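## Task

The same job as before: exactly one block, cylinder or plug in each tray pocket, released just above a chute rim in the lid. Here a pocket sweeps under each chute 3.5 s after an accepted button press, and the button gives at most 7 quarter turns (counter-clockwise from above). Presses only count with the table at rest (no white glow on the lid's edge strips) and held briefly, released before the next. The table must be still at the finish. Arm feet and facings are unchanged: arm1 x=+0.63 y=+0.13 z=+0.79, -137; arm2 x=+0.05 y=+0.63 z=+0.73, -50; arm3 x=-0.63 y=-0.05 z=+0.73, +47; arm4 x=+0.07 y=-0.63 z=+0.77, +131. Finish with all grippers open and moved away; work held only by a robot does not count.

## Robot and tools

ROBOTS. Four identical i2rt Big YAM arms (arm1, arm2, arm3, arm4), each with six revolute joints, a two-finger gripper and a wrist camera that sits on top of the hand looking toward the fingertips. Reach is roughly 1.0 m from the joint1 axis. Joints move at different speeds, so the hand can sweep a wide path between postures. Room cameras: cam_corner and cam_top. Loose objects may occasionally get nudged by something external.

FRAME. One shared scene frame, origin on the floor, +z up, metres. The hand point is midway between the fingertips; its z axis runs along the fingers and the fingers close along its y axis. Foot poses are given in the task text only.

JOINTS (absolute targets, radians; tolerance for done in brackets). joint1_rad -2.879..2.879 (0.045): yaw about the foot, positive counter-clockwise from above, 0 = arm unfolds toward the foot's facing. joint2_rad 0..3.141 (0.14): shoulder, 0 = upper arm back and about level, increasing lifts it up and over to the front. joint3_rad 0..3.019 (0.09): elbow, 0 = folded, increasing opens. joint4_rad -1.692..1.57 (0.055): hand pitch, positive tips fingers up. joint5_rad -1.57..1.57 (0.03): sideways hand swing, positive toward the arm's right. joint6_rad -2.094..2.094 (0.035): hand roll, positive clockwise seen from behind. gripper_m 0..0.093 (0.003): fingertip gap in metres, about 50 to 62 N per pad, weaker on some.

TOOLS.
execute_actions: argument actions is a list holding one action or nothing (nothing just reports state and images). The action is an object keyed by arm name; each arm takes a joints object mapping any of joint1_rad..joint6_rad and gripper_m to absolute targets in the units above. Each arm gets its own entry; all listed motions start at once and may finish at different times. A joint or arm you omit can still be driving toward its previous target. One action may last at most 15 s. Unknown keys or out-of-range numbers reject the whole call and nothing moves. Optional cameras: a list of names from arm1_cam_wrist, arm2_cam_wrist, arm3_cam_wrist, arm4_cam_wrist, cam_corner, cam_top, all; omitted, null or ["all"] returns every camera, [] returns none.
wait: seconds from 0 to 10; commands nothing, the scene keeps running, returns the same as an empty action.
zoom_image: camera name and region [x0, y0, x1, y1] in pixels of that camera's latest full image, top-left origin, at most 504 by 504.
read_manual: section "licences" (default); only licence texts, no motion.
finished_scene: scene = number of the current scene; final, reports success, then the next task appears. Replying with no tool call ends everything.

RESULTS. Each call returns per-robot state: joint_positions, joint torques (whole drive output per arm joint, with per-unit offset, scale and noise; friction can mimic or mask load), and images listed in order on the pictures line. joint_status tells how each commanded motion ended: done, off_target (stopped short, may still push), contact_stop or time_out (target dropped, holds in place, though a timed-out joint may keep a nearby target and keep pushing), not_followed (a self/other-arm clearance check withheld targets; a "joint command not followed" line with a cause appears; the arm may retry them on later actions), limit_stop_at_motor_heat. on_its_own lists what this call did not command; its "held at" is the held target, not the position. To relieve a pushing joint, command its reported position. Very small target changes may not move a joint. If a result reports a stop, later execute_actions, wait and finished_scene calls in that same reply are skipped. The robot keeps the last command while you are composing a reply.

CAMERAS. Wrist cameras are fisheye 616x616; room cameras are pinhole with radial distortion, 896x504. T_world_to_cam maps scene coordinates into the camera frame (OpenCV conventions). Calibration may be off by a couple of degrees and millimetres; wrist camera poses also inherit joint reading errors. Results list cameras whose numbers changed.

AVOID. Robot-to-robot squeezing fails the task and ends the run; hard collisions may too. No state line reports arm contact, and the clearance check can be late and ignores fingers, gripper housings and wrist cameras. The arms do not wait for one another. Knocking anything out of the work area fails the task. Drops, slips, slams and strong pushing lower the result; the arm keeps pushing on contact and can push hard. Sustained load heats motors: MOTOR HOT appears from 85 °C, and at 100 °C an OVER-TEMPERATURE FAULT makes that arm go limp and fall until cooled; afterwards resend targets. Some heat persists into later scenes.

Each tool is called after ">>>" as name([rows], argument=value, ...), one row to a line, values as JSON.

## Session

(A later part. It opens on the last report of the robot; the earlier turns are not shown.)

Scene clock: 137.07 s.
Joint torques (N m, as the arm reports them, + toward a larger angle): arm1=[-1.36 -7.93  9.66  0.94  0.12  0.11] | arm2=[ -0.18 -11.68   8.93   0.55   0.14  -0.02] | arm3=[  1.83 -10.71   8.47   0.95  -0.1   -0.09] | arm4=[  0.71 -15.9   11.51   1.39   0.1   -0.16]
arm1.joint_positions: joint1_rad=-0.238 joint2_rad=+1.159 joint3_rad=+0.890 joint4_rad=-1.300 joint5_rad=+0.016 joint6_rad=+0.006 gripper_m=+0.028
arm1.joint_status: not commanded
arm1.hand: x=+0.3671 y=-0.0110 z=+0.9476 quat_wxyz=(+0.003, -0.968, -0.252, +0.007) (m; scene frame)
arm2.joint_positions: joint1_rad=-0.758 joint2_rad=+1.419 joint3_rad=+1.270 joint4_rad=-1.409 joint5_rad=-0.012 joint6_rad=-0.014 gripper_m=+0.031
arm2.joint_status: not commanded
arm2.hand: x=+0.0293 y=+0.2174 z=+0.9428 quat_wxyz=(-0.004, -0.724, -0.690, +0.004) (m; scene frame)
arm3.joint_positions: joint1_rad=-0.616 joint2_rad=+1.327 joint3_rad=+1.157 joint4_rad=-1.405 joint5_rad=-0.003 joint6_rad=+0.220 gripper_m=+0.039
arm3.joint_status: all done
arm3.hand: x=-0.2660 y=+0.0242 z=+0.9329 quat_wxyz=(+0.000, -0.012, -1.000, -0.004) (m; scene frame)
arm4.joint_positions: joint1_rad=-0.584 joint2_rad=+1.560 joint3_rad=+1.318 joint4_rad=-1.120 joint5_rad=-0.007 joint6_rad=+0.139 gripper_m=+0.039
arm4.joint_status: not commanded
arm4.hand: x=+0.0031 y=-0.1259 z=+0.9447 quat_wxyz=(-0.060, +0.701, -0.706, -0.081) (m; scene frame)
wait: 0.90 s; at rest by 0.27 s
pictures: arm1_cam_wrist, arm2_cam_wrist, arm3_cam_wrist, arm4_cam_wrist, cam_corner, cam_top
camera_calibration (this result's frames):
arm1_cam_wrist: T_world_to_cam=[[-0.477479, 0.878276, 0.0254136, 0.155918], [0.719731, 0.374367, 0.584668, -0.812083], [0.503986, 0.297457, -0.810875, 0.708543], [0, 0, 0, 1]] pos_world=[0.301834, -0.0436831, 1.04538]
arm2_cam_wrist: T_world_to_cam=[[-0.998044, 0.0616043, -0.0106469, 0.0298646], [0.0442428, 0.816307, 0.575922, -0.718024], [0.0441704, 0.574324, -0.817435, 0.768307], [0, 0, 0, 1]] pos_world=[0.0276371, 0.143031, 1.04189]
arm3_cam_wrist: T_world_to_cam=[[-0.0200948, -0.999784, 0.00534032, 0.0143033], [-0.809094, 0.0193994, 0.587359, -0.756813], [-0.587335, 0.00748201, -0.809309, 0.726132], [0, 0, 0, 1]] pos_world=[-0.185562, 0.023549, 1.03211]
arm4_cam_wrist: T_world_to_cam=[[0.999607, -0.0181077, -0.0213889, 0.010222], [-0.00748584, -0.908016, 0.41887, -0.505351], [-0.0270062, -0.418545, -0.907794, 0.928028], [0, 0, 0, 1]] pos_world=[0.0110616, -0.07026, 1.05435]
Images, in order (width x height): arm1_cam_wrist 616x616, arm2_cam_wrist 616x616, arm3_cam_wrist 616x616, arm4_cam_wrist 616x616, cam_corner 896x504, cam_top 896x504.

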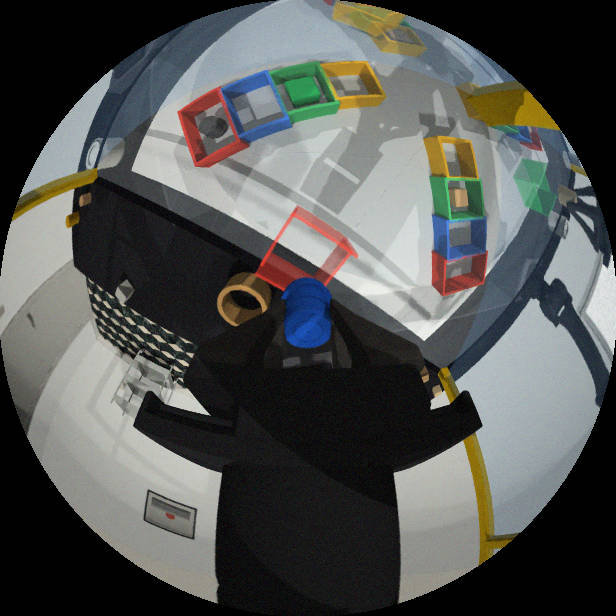

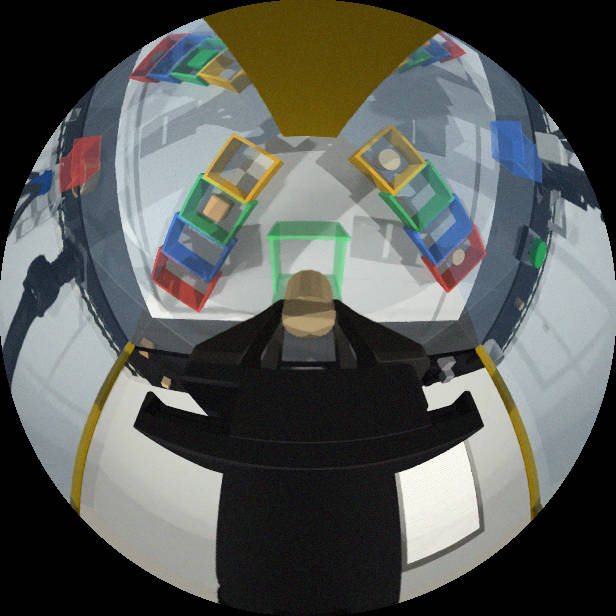

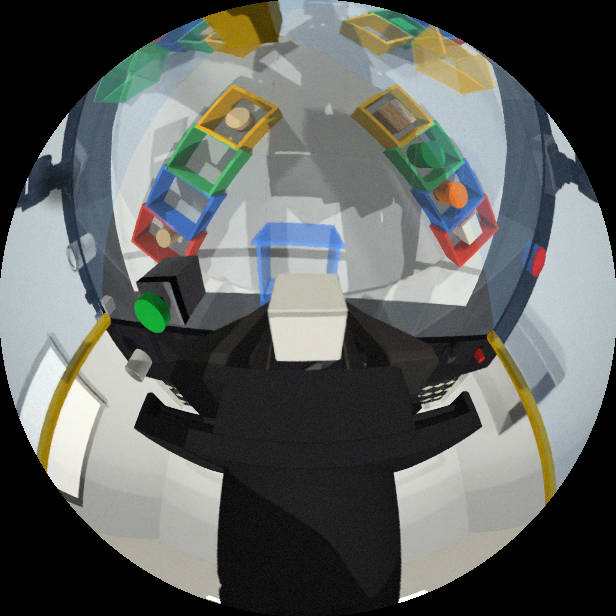

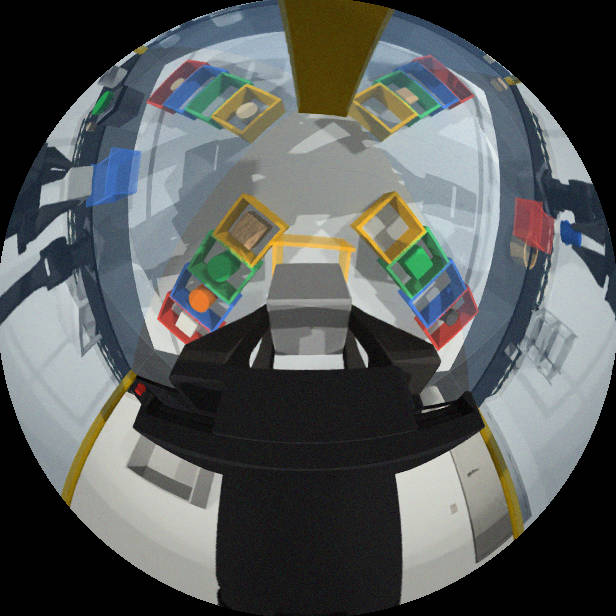

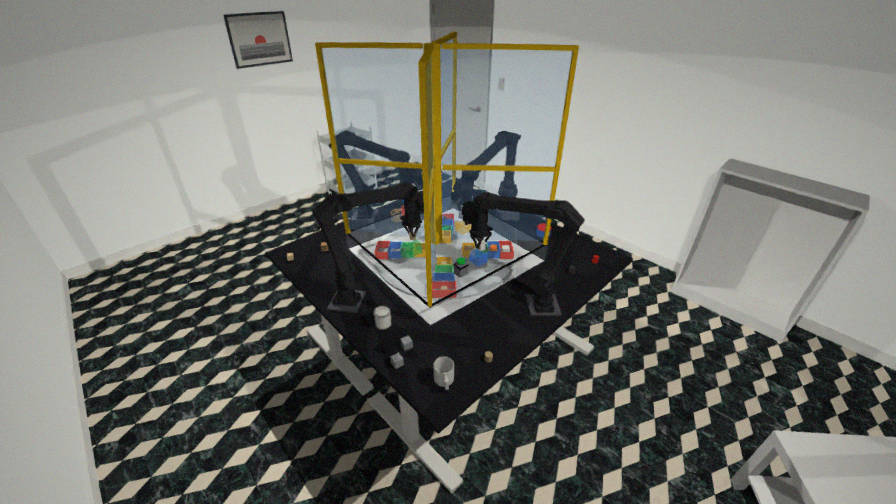

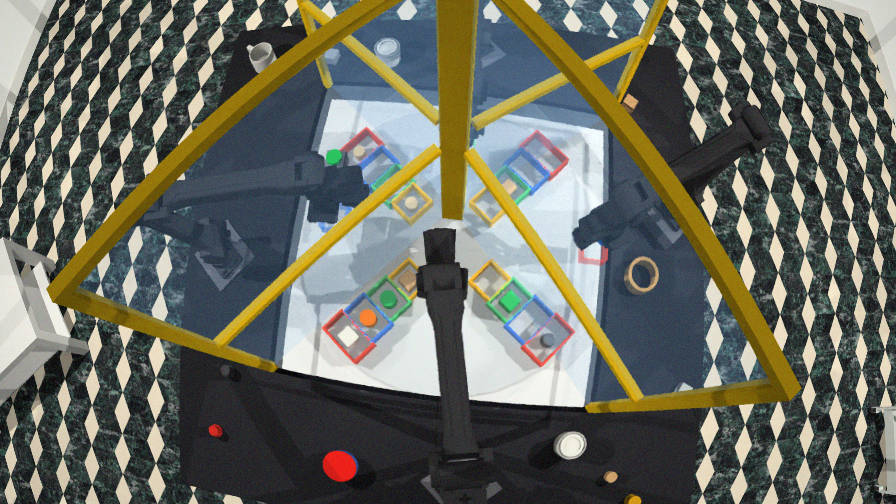

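>>> execute_actions([
  {"arm3":{"joints":{"joint3_rad":1.41,"joint4_rad":-1.52,"joint6_rad":0.5}}},
], cameras=[])

>>> execute_actions([
  {"arm3":{"joints":{"joint1_rad":-0.277,"joint2_rad":1.415}}},
], cameras=[])

>>> execute_actions([
  {"arm3":{"joints":{"joint2_rad":1.44,"joint3_rad":1.255,"joint4_rad":-1.375}}},
], cameras=["cam_corner"])

>>> wait(seconds=0.3)

>>> execute_actions([
  {"arm3":{"joints":{"joint3_rad":1.41,"joint4_rad":-1.52,"joint2_rad":1.415}}},
], cameras=["cam_top"])

>>> wait(seconds=1.7)

>>> wait(seconds=0.4)

Scene clock: 148.93 s.
Joint torques (N m, as the arm reports them, + toward a larger angle): arm1=[-1.32 -7.99  9.66  0.94  0.12  0.11] | arm2=[ -0.29 -11.54   9.     0.54   0.14  -0.03] | arm3=[ 1.84 -9.93 11.09  0.25 -0.05  0.08] | arm4=[  0.55 -15.98  11.58   1.35   0.1   -0.19]
arm1.joint_positions: joint1_rad=-0.238 joint2_rad=+1.159 joint3_rad=+0.890 joint4_rad=-1.300 joint5_rad=+0.016 joint6_rad=+0.006 gripper_m=+0.028
arm1.joint_status: not commanded
arm1.hand: x=+0.3671 y=-0.0110 z=+0.9476 quat_wxyz=(+0.003, -0.968, -0.252, +0.007) (m; scene frame)
arm2.joint_positions: joint1_rad=-0.758 joint2_rad=+1.419 joint3_rad=+1.270 joint4_rad=-1.409 joint5_rad=-0.012 joint6_rad=-0.014 gripper_m=+0.031
arm2.joint_status: not commanded
arm2.hand: x=+0.0293 y=+0.2174 z=+0.9428 quat_wxyz=(-0.004, -0.724, -0.690, +0.004) (m; scene frame)
arm3.joint_positions: joint1_rad=-0.616 joint2_rad=+1.319 joint3_rad=+1.370 joint4_rad=-1.509 joint5_rad=-0.003 joint6_rad=+0.490 gripper_m=+0.039
arm3.joint_status: all done
arm3.hand: x=-0.2366 y=+0.0297 z=+1.0183 quat_wxyz=(-0.054, -0.146, -0.988, -0.023) (m; scene frame)
arm4.joint_positions: joint1_rad=-0.584 joint2_rad=+1.560 joint3_rad=+1.318 joint4_rad=-1.120 joint5_rad=-0.007 joint6_rad=+0.139 gripper_m=+0.039
arm4.joint_status: not commanded
arm4.hand: x=+0.0031 y=-0.1259 z=+0.9447 quat_wxyz=(-0.060, +0.701, -0.706, -0.081) (m; scene frame)
pictures: none
No camera images: the call's "cameras" was empty. Leave "cameras" out to get every camera's image.

Scene clock: 150.00 s.
Joint torques (N m, as the arm reports them, + toward a larger angle): arm1=[-1.36 -7.96  9.66  0.93  0.12  0.11] | arm2=[ -0.31 -11.91   9.01   0.56   0.15  -0.03] | arm3=[ -0.21 -13.47  11.07   0.1    0.08   0.08] | arm4=[  0.41 -15.95  11.63   1.44   0.1   -0.21]
arm1.joint_positions: joint1_rad=-0.238 joint2_rad=+1.159 joint3_rad=+0.890 joint4_rad=-1.300 joint5_rad=+0.016 joint6_rad=+0.006 gripper_m=+0.028
arm1.joint_status: not commanded
arm1.hand: x=+0.3671 y=-0.0110 z=+0.9476 quat_wxyz=(+0.003, -0.968, -0.252, +0.007) (m; scene frame)
arm2.joint_positions: joint1_rad=-0.758 joint2_rad=+1.419 joint3_rad=+1.270 joint4_rad=-1.409 joint5_rad=-0.012 joint6_rad=-0.014 gripper_m=+0.031
arm2.joint_status: not commanded
arm2.hand: x=+0.0293 y=+0.2174 z=+0.9428 quat_wxyz=(-0.004, -0.724, -0.690, +0.004) (m; scene frame)
arm3.joint_positions: joint1_rad=-0.265 joint2_rad=+1.428 joint3_rad=+1.370 joint4_rad=-1.510 joint5_rad=-0.005 joint6_rad=+0.492 gripper_m=+0.039
arm3.joint_status: all done
arm3.hand: x=-0.2750 y=+0.1685 z=+0.9765 quat_wxyz=(-0.002, +0.028, -1.000, -0.006) (m; scene frame)
arm4.joint_positions: joint1_rad=-0.584 joint2_rad=+1.560 joint3_rad=+1.318 joint4_rad=-1.120 joint5_rad=-0.007 joint6_rad=+0.139 gripper_m=+0.039
arm4.joint_status: not commanded
arm4.hand: x=+0.0031 y=-0.1259 z=+0.9447 quat_wxyz=(-0.060, +0.701, -0.706, -0.081) (m; scene frame)
pictures: none
No camera images: the call's "cameras" was empty. Leave "cameras" out to get every camera's image.

Scene clock: 150.77 s.
Joint torques (N m, as the arm reports them, + toward a larger angle): arm1=[-1.3  -7.93  9.63  0.94  0.12  0.11] | arm2=[ -0.39 -11.67   8.93   0.51   0.15  -0.02] | arm3=[  0.88 -10.19   6.97   1.39   0.03   0.09] | arm4=[  0.35 -16.71  11.45   1.2    0.09  -0.18]
arm1.joint_positions: joint1_rad=-0.238 joint2_rad=+1.159 joint3_rad=+0.890 joint4_rad=-1.300 joint5_rad=+0.016 joint6_rad=+0.006 gripper_m=+0.028
arm1.joint_status: not commanded
arm1.hand: x=+0.3671 y=-0.0110 z=+0.9476 quat_wxyz=(+0.003, -0.968, -0.252, +0.007) (m; scene frame)
arm2.joint_positions: joint1_rad=-0.758 joint2_rad=+1.419 joint3_rad=+1.270 joint4_rad=-1.409 joint5_rad=-0.012 joint6_rad=-0.014 gripper_m=+0.031
arm2.joint_status: not commanded
arm2.hand: x=+0.0293 y=+0.2174 z=+0.9428 quat_wxyz=(-0.004, -0.724, -0.690, +0.004) (m; scene frame)
arm3.joint_positions: joint1_rad=-0.265 joint2_rad=+1.429 joint3_rad=+1.267 joint4_rad=-1.395 joint5_rad=-0.004 joint6_rad=+0.492 gripper_m=+0.039
arm3.joint_status: all done
arm3.hand: x=-0.2756 y=+0.1680 z=+0.9370 quat_wxyz=(-0.007, +0.028, -1.000, -0.008) (m; scene frame)
arm4.joint_positions: joint1_rad=-0.584 joint2_rad=+1.560 joint3_rad=+1.318 joint4_rad=-1.120 joint5_rad=-0.007 joint6_rad=+0.139 gripper_m=+0.039
arm4.joint_status: not commanded
arm4.hand: x=+0.0031 y=-0.1259 z=+0.9447 quat_wxyz=(-0.060, +0.701, -0.706, -0.081) (m; scene frame)
pictures: cam_corner
Images, in order (width x height): cam_corner 896x504.

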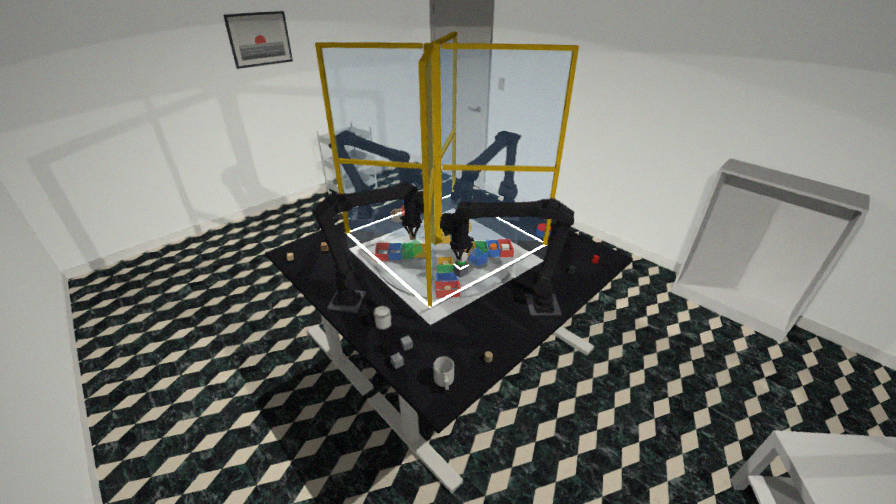

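Scene clock: 151.07 s.
Joint torques (N m, as the arm reports them, + toward a larger angle): arm1=[-1.37 -7.99  9.65  0.93  0.12  0.1 ] | arm2=[ -0.28 -11.73   8.97   0.56   0.14  -0.02] | arm3=[  0.68 -11.01   7.08   1.35   0.02   0.09] | arm4=[  0.55 -16.18  11.45   1.4    0.09  -0.22]
arm1.joint_positions: joint1_rad=-0.238 joint2_rad=+1.159 joint3_rad=+0.890 joint4_rad=-1.300 joint5_rad=+0.016 joint6_rad=+0.006 gripper_m=+0.028
arm1.joint_status: not commanded
arm1.hand: x=+0.3671 y=-0.0110 z=+0.9476 quat_wxyz=(+0.003, -0.968, -0.252, +0.007) (m; scene frame)
arm2.joint_positions: joint1_rad=-0.758 joint2_rad=+1.419 joint3_rad=+1.270 joint4_rad=-1.409 joint5_rad=-0.012 joint6_rad=-0.014 gripper_m=+0.031
arm2.joint_status: not commanded
arm2.hand: x=+0.0293 y=+0.2174 z=+0.9428 quat_wxyz=(-0.004, -0.724, -0.690, +0.004) (m; scene frame)
arm3.joint_positions: joint1_rad=-0.265 joint2_rad=+1.429 joint3_rad=+1.267 joint4_rad=-1.395 joint5_rad=-0.004 joint6_rad=+0.492 gripper_m=+0.039
arm3.joint_status: all done
arm3.hand: x=-0.2756 y=+0.1680 z=+0.9370 quat_wxyz=(-0.007, +0.028, -1.000, -0.008) (m; scene frame)
arm4.joint_positions: joint1_rad=-0.584 joint2_rad=+1.560 joint3_rad=+1.318 joint4_rad=-1.120 joint5_rad=-0.007 joint6_rad=+0.139 gripper_m=+0.039
arm4.joint_status: not commanded
arm4.hand: x=+0.0031 y=-0.1259 z=+0.9447 quat_wxyz=(-0.060, +0.701, -0.706, -0.081) (m; scene frame)
wait: 0.30 s; at rest by 0.27 s
pictures: arm1_cam_wrist, arm2_cam_wrist, arm3_cam_wrist, arm4_cam_wrist, cam_corner, cam_top
camera_calibration (this result's frames):
arm1_cam_wrist: T_world_to_cam=[[-0.477479, 0.878276, 0.0254136, 0.155918], [0.719731, 0.374367, 0.584668, -0.812083], [0.503986, 0.297457, -0.810875, 0.708543], [0, 0, 0, 1]] pos_world=[0.301834, -0.0436831, 1.04538]
arm2_cam_wrist: T_world_to_cam=[[-0.998044, 0.0616043, -0.0106469, 0.0298646], [0.0442428, 0.816307, 0.575922, -0.718024], [0.0441704, 0.574324, -0.817435, 0.768307], [0, 0, 0, 1]] pos_world=[0.0276371, 0.143031, 1.04189]
arm3_cam_wrist: T_world_to_cam=[[0.0583861, -0.998291, -0.0023289, 0.18639], [-0.816395, -0.04909, 0.575404, -0.749111], [-0.574535, -0.0316943, -0.817866, 0.740824], [0, 0, 0, 1]] pos_world=[-0.196823, 0.172777, 1.03737]
arm4_cam_wrist: T_world_to_cam=[[0.999607, -0.0181077, -0.0213889, 0.010222], [-0.00748584, -0.908016, 0.41887, -0.505351], [-0.0270062, -0.418545, -0.907794, 0.928028], [0, 0, 0, 1]] pos_world=[0.0110616, -0.07026, 1.05435]
Images, in order (width x height): arm1_cam_wrist 616x616, arm2_cam_wrist 616x616, arm3_cam_wrist 616x616, arm4_cam_wrist 616x616, cam_corner 896x504, cam_top 896x504.

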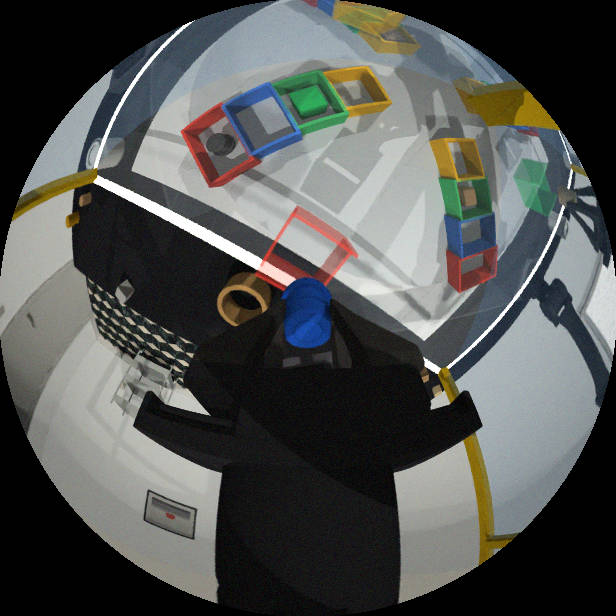

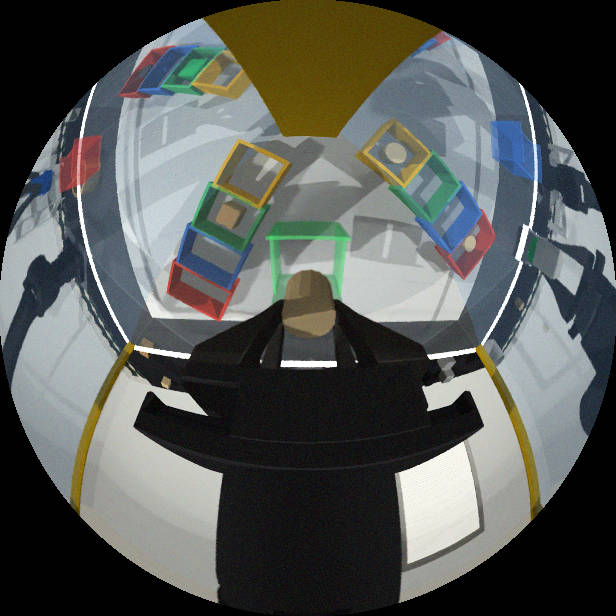

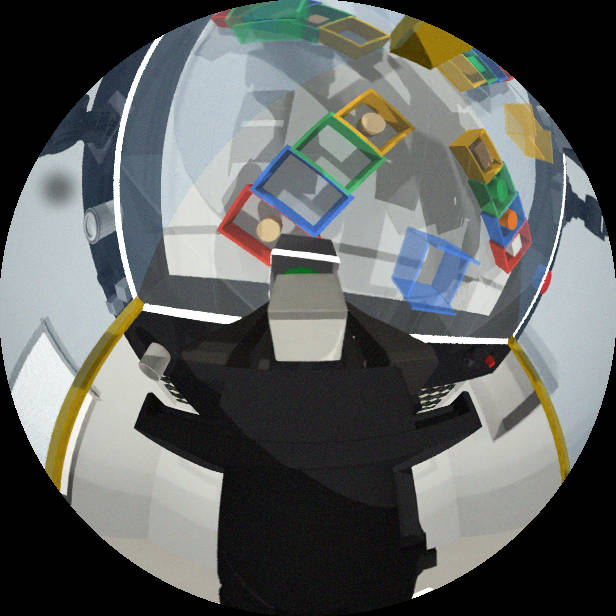

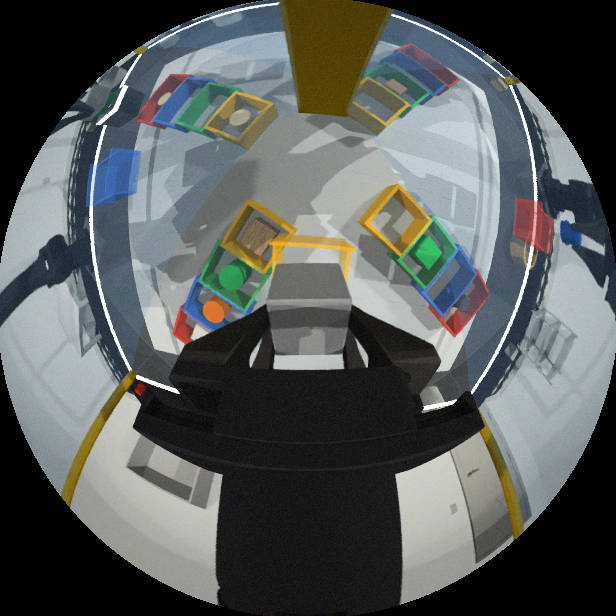

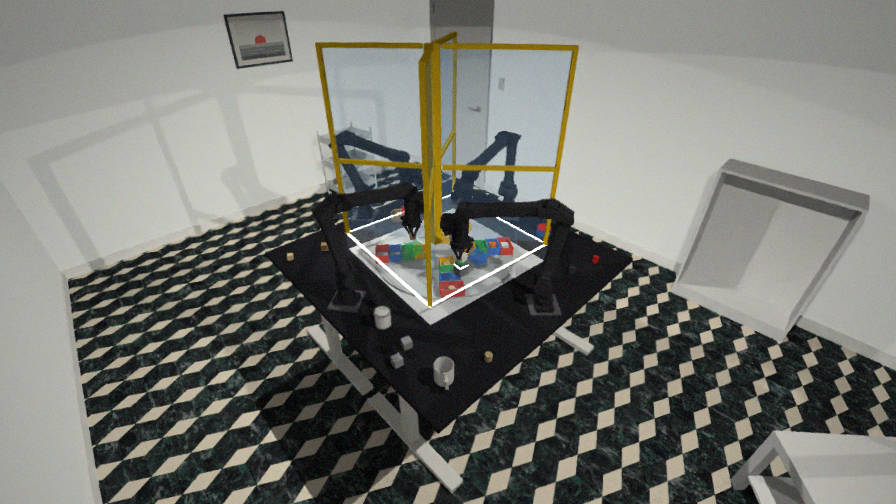

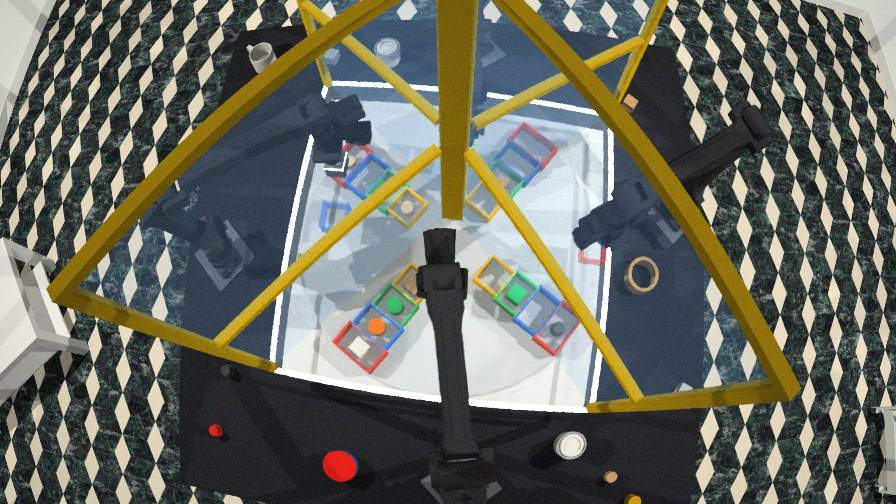

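Scene clock: 152.00 s.
Joint torques (N m, as the arm reports them, + toward a larger angle): arm1=[-1.31 -7.97  9.65  0.94  0.12  0.11] | arm2=[ -0.4  -11.5    8.98   0.51   0.15  -0.03] | arm3=[  0.52 -12.29  11.35  -0.03   0.03   0.08] | arm4=[  0.38 -16.01  11.57   1.41   0.11  -0.18]
arm1.joint_positions: joint1_rad=-0.238 joint2_rad=+1.159 joint3_rad=+0.890 joint4_rad=-1.300 joint5_rad=+0.016 joint6_rad=+0.006 gripper_m=+0.028
arm1.joint_status: not commanded
arm1.hand: x=+0.3671 y=-0.0110 z=+0.9476 quat_wxyz=(+0.003, -0.968, -0.252, +0.007) (m; scene frame)
arm2.joint_positions: joint1_rad=-0.758 joint2_rad=+1.419 joint3_rad=+1.270 joint4_rad=-1.409 joint5_rad=-0.012 joint6_rad=-0.014 gripper_m=+0.031
arm2.joint_status: not commanded
arm2.hand: x=+0.0293 y=+0.2174 z=+0.9428 quat_wxyz=(-0.004, -0.724, -0.690, +0.004) (m; scene frame)
arm3.joint_positions: joint1_rad=-0.265 joint2_rad=+1.421 joint3_rad=+1.360 joint4_rad=-1.508 joint5_rad=-0.004 joint6_rad=+0.492 gripper_m=+0.039
arm3.joint_status: all done
arm3.hand: x=-0.2772 y=+0.1668 z=+0.9757 quat_wxyz=(-0.002, +0.028, -1.000, -0.005) (m; scene frame)
arm4.joint_positions: joint1_rad=-0.584 joint2_rad=+1.560 joint3_rad=+1.318 joint4_rad=-1.120 joint5_rad=-0.007 joint6_rad=+0.139 gripper_m=+0.039
arm4.joint_status: not commanded
arm4.hand: x=+0.0031 y=-0.1259 z=+0.9447 quat_wxyz=(-0.060, +0.701, -0.706, -0.081) (m; scene frame)
pictures: cam_top
Images, in order (width x height): cam_top 896x504.

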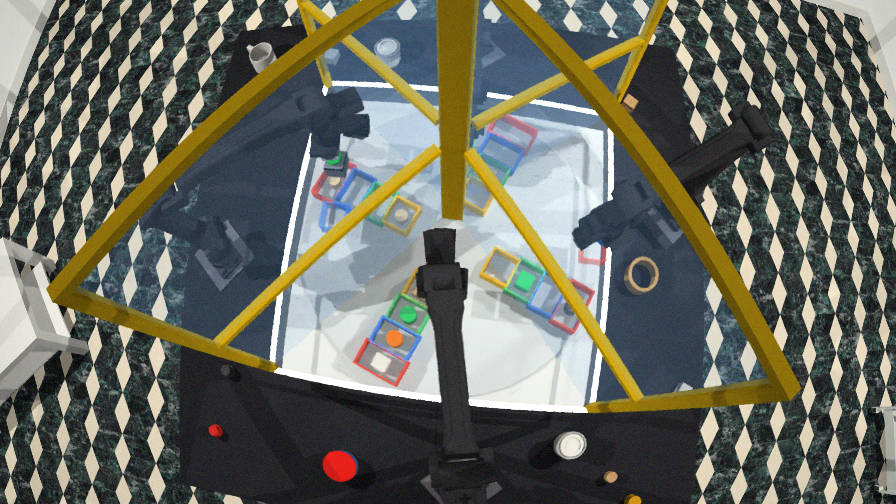

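Scene clock: 153.70 s.
Joint torques (N m, as the arm reports them, + toward a larger angle): arm1=[-1.31 -7.99  9.65  0.94  0.12  0.11] | arm2=[ -0.41 -11.76   8.96   0.53   0.15  -0.03] | arm3=[  0.54 -12.28  11.48   0.04   0.     0.08] | arm4=[  0.56 -15.7   11.55   1.38   0.1   -0.17]
arm1.joint_positions: joint1_rad=-0.238 joint2_rad=+1.159 joint3_rad=+0.890 joint4_rad=-1.300 joint5_rad=+0.016 joint6_rad=+0.006 gripper_m=+0.028
arm1.joint_status: not commanded
arm1.hand: x=+0.3671 y=-0.0110 z=+0.9476 quat_wxyz=(+0.003, -0.968, -0.252, +0.007) (m; scene frame)
arm2.joint_positions: joint1_rad=-0.758 joint2_rad=+1.419 joint3_rad=+1.270 joint4_rad=-1.409 joint5_rad=-0.012 joint6_rad=-0.014 gripper_m=+0.031
arm2.joint_status: not commanded
arm2.hand: x=+0.0293 y=+0.2174 z=+0.9428 quat_wxyz=(-0.004, -0.724, -0.690, +0.004) (m; scene frame)
arm3.joint_positions: joint1_rad=-0.265 joint2_rad=+1.421 joint3_rad=+1.360 joint4_rad=-1.508 joint5_rad=-0.004 joint6_rad=+0.492 gripper_m=+0.039
arm3.joint_status: all done
arm3.hand: x=-0.2772 y=+0.1668 z=+0.9757 quat_wxyz=(-0.002, +0.028, -1.000, -0.005) (m; scene frame)
arm4.joint_positions: joint1_rad=-0.584 joint2_rad=+1.560 joint3_rad=+1.318 joint4_rad=-1.120 joint5_rad=-0.007 joint6_rad=+0.139 gripper_m=+0.039
arm4.joint_status: not commanded
arm4.hand: x=+0.0031 y=-0.1259 z=+0.9447 quat_wxyz=(-0.060, +0.701, -0.706, -0.081) (m; scene frame)
wait: 1.70 s; at rest by 0.27 s
pictures: arm1_cam_wrist, arm2_cam_wrist, arm3_cam_wrist, arm4_cam_wrist, cam_corner, cam_top
camera_calibration (this result's frames):
arm1_cam_wrist: T_world_to_cam=[[-0.477479, 0.878276, 0.0254136, 0.155918], [0.719731, 0.374367, 0.584668, -0.812083], [0.503986, 0.297457, -0.810875, 0.708543], [0, 0, 0, 1]] pos_world=[0.301834, -0.0436831, 1.04538]
arm2_cam_wrist: T_world_to_cam=[[-0.998044, 0.0616043, -0.0106469, 0.0298646], [0.0442428, 0.816307, 0.575922, -0.718024], [0.0441704, 0.574324, -0.817435, 0.768307], [0, 0, 0, 1]] pos_world=[0.0276371, 0.143031, 1.04189]
arm3_cam_wrist: T_world_to_cam=[[0.0584206, -0.998287, 0.00304341, 0.180237], [-0.810729, -0.0456652, 0.583638, -0.779797], [-0.5825, -0.0365638, -0.812008, 0.764419], [0, 0, 0, 1]] pos_world=[-0.197459, 0.172269, 1.07529]
arm4_cam_wrist: T_world_to_cam=[[0.999607, -0.0181077, -0.0213889, 0.010222], [-0.00748584, -0.908016, 0.41887, -0.505351], [-0.0270062, -0.418545, -0.907794, 0.928028], [0, 0, 0, 1]] pos_world=[0.0110616, -0.07026, 1.05435]
Images, in order (width x height): arm1_cam_wrist 616x616, arm2_cam_wrist 616x616, arm3_cam_wrist 616x616, arm4_cam_wrist 616x616, cam_corner 896x504, cam_top 896x504.

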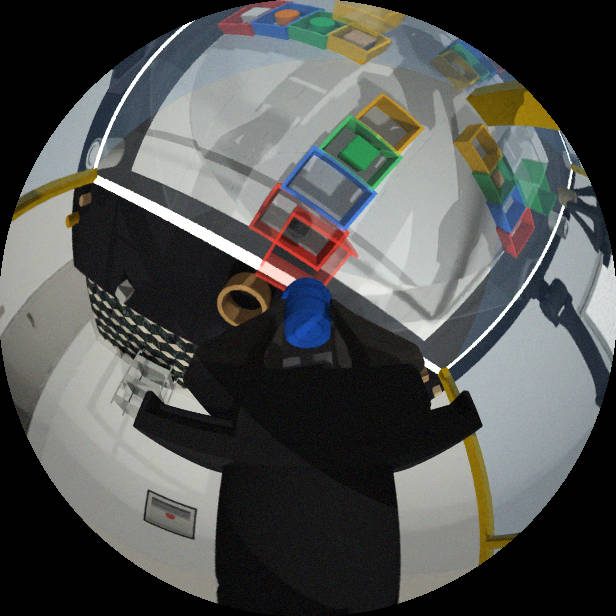

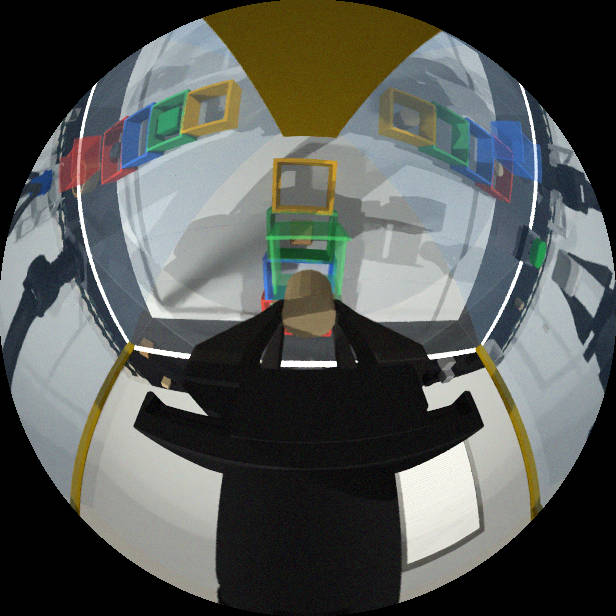

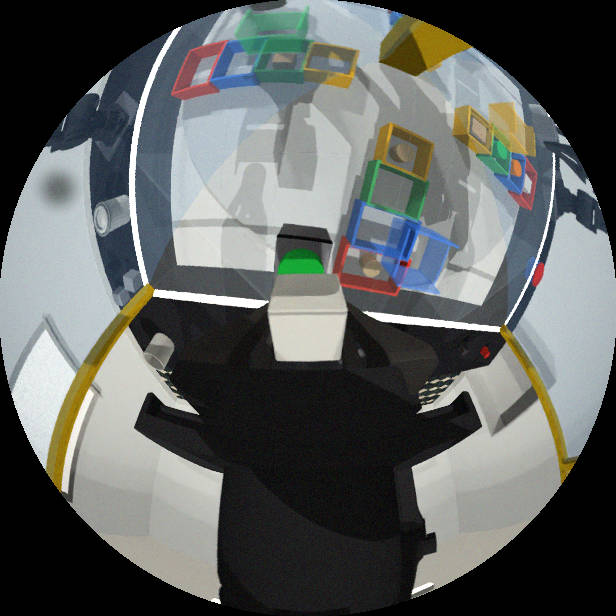

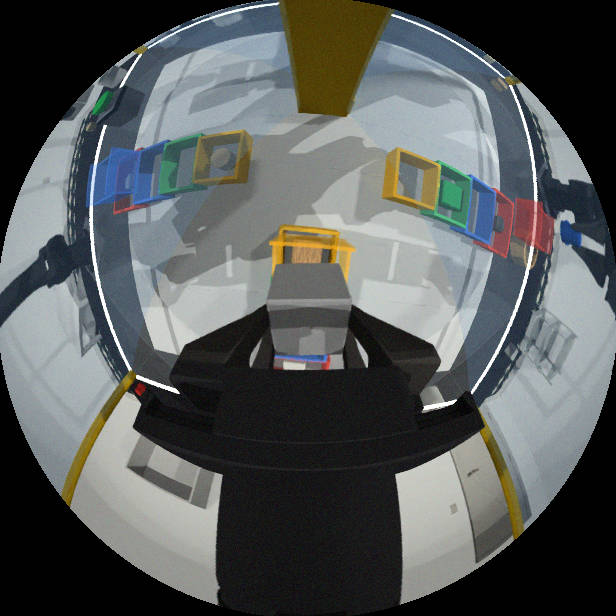

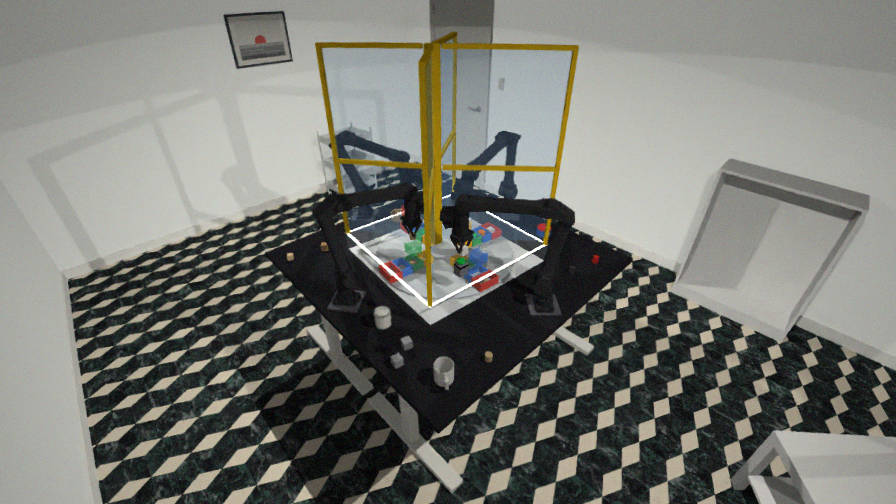

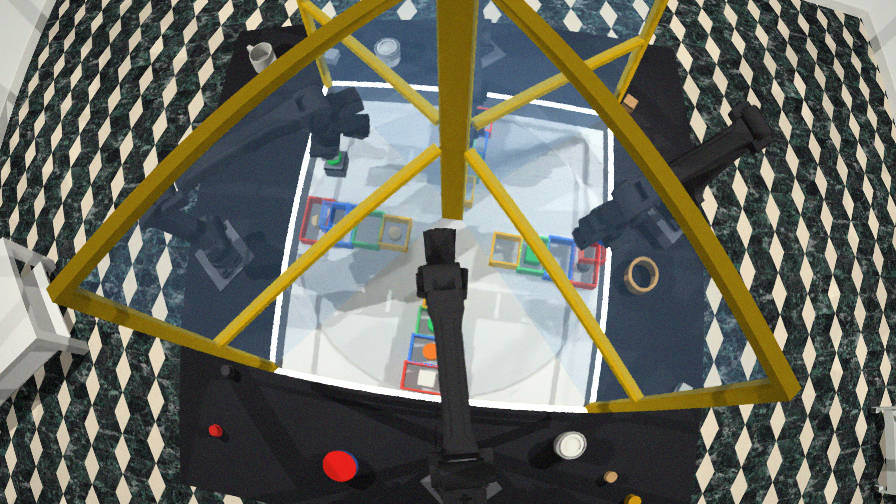

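Scene clock: 154.10 s.
Joint torques (N m, as the arm reports them, + toward a larger angle): arm1=[-1.42 -7.9   9.65  0.94  0.12  0.11] | arm2=[ -0.18 -11.82   8.95   0.44   0.14  -0.02] | arm3=[  0.6  -12.45  11.56  -0.06   0.02   0.08] | arm4=[  0.31 -16.17  11.51   1.34   0.15  -0.23]
arm1.joint_positions: joint1_rad=-0.238 joint2_rad=+1.159 joint3_rad=+0.890 joint4_rad=-1.300 joint5_rad=+0.016 joint6_rad=+0.006 gripper_m=+0.028
arm1.joint_status: not commanded
arm1.hand: x=+0.3671 y=-0.0110 z=+0.9476 quat_wxyz=(+0.003, -0.968, -0.252, +0.007) (m; scene frame)
arm2.joint_positions: joint1_rad=-0.758 joint2_rad=+1.419 joint3_rad=+1.270 joint4_rad=-1.409 joint5_rad=-0.012 joint6_rad=-0.014 gripper_m=+0.031
arm2.joint_status: not commanded
arm2.hand: x=+0.0293 y=+0.2174 z=+0.9428 quat_wxyz=(-0.004, -0.724, -0.690, +0.004) (m; scene frame)
arm3.joint_positions: joint1_rad=-0.265 joint2_rad=+1.421 joint3_rad=+1.360 joint4_rad=-1.508 joint5_rad=-0.004 joint6_rad=+0.492 gripper_m=+0.039
arm3.joint_status: all done
arm3.hand: x=-0.2772 y=+0.1668 z=+0.9757 quat_wxyz=(-0.002, +0.028, -1.000, -0.005) (m; scene frame)
arm4.joint_positions: joint1_rad=-0.584 joint2_rad=+1.560 joint3_rad=+1.318 joint4_rad=-1.120 joint5_rad=-0.007 joint6_rad=+0.139 gripper_m=+0.039
arm4.joint_status: not commanded
arm4.hand: x=+0.0031 y=-0.1259 z=+0.9447 quat_wxyz=(-0.060, +0.701, -0.706, -0.081) (m; scene frame)
wait: 0.40 s; at rest by 0.27 s
pictures: arm1_cam_wrist, arm2_cam_wrist, arm3_cam_wrist, arm4_cam_wrist, cam_corner, cam_top
camera_calibration (this result's frames):
arm1_cam_wrist: T_world_to_cam=[[-0.477479, 0.878276, 0.0254136, 0.155918], [0.719731, 0.374367, 0.584668, -0.812083], [0.503986, 0.297457, -0.810875, 0.708543], [0, 0, 0, 1]] pos_world=[0.301834, -0.0436831, 1.04538]
arm2_cam_wrist: T_world_to_cam=[[-0.998044, 0.0616043, -0.0106469, 0.0298646], [0.0442428, 0.816307, 0.575922, -0.718024], [0.0441704, 0.574324, -0.817435, 0.768307], [0, 0, 0, 1]] pos_world=[0.0276371, 0.143031, 1.04189]
arm3_cam_wrist: T_world_to_cam=[[0.0584206, -0.998287, 0.00304341, 0.180237], [-0.810729, -0.0456652, 0.583638, -0.779797], [-0.5825, -0.0365638, -0.812008, 0.764419], [0, 0, 0, 1]] pos_world=[-0.197459, 0.172269, 1.07529]
arm4_cam_wrist: T_world_to_cam=[[0.999607, -0.0181077, -0.0213889, 0.010222], [-0.00748584, -0.908016, 0.41887, -0.505351], [-0.0270062, -0.418545, -0.907794, 0.928028], [0, 0, 0, 1]] pos_world=[0.0110616, -0.07026, 1.05435]
Images, in order (width x height): arm1_cam_wrist 616x616, arm2_cam_wrist 616x616, arm3_cam_wrist 616x616, arm4_cam_wrist 616x616, cam_corner 896x504, cam_top 896x504.

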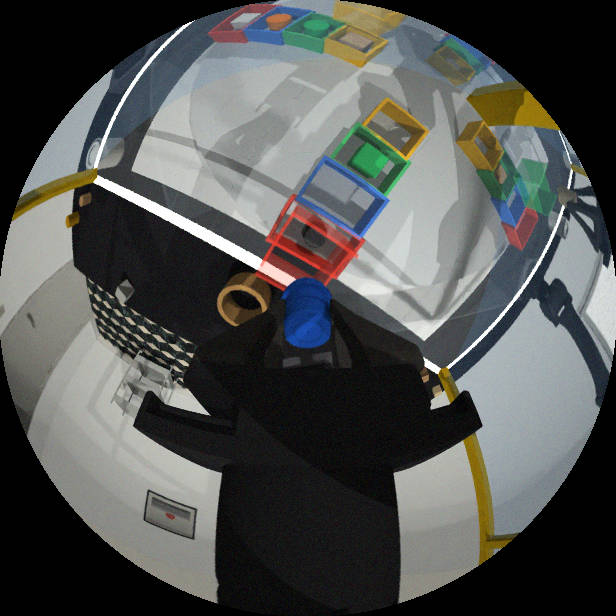

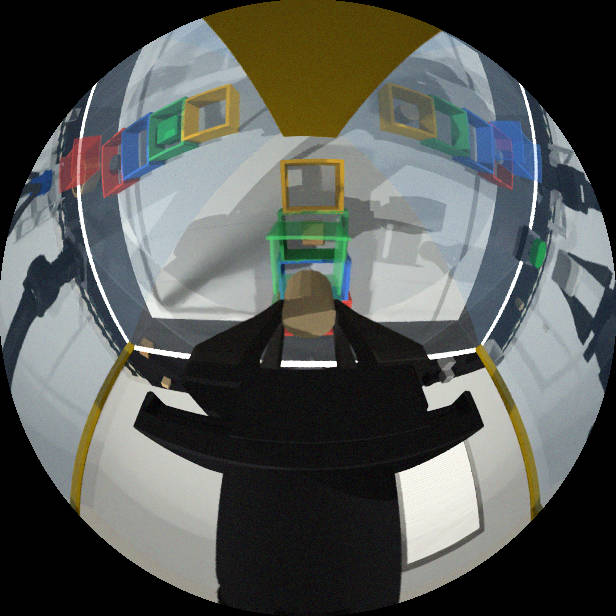

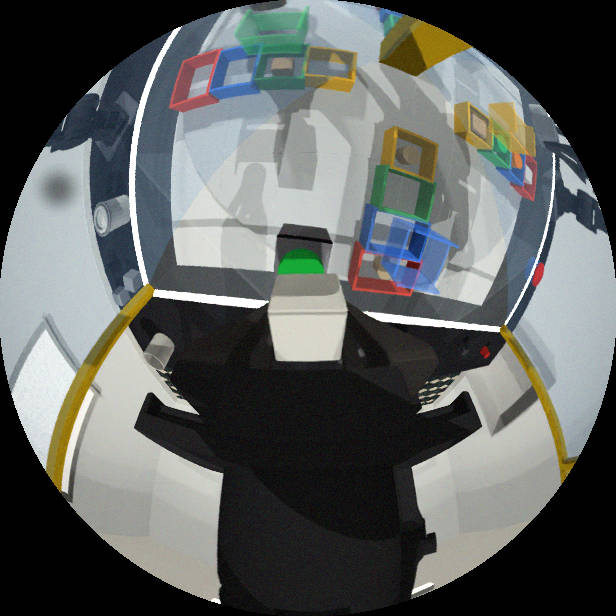

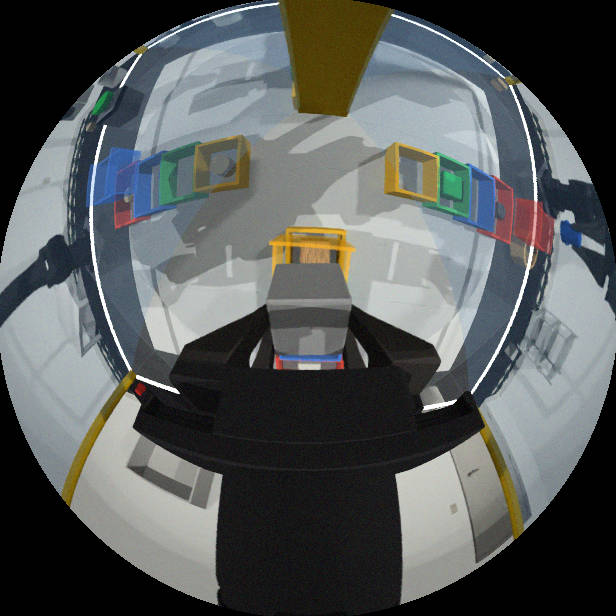

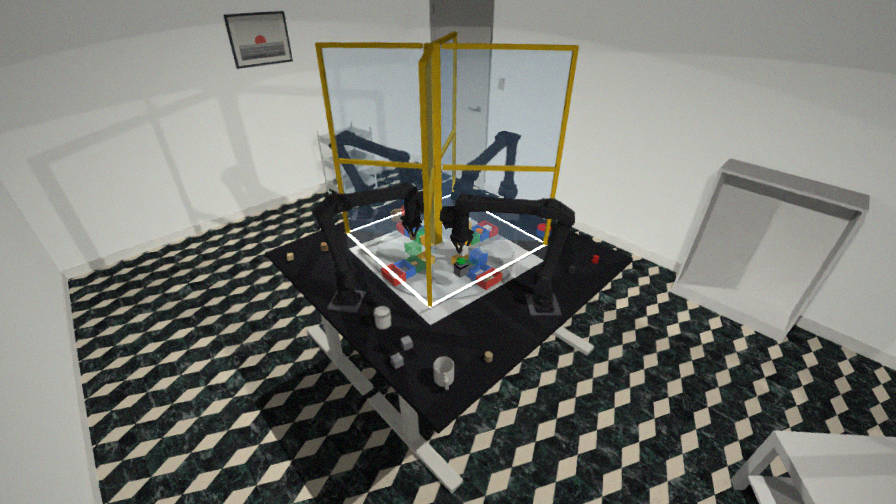

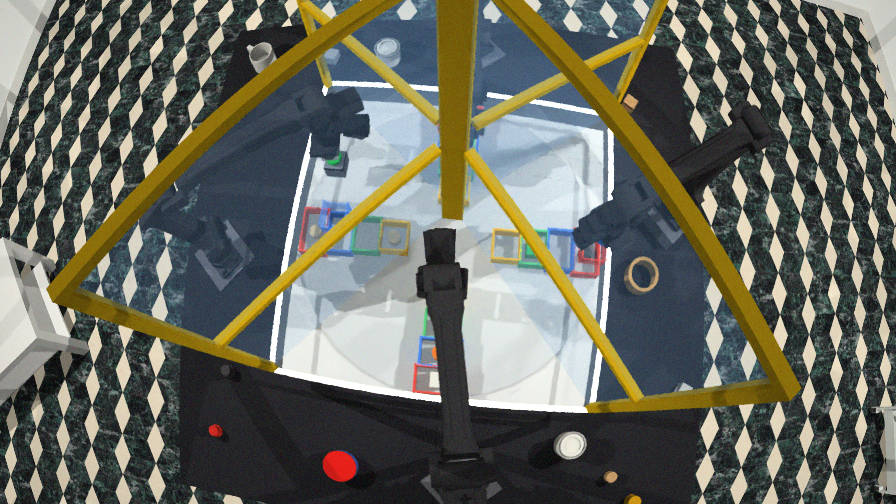

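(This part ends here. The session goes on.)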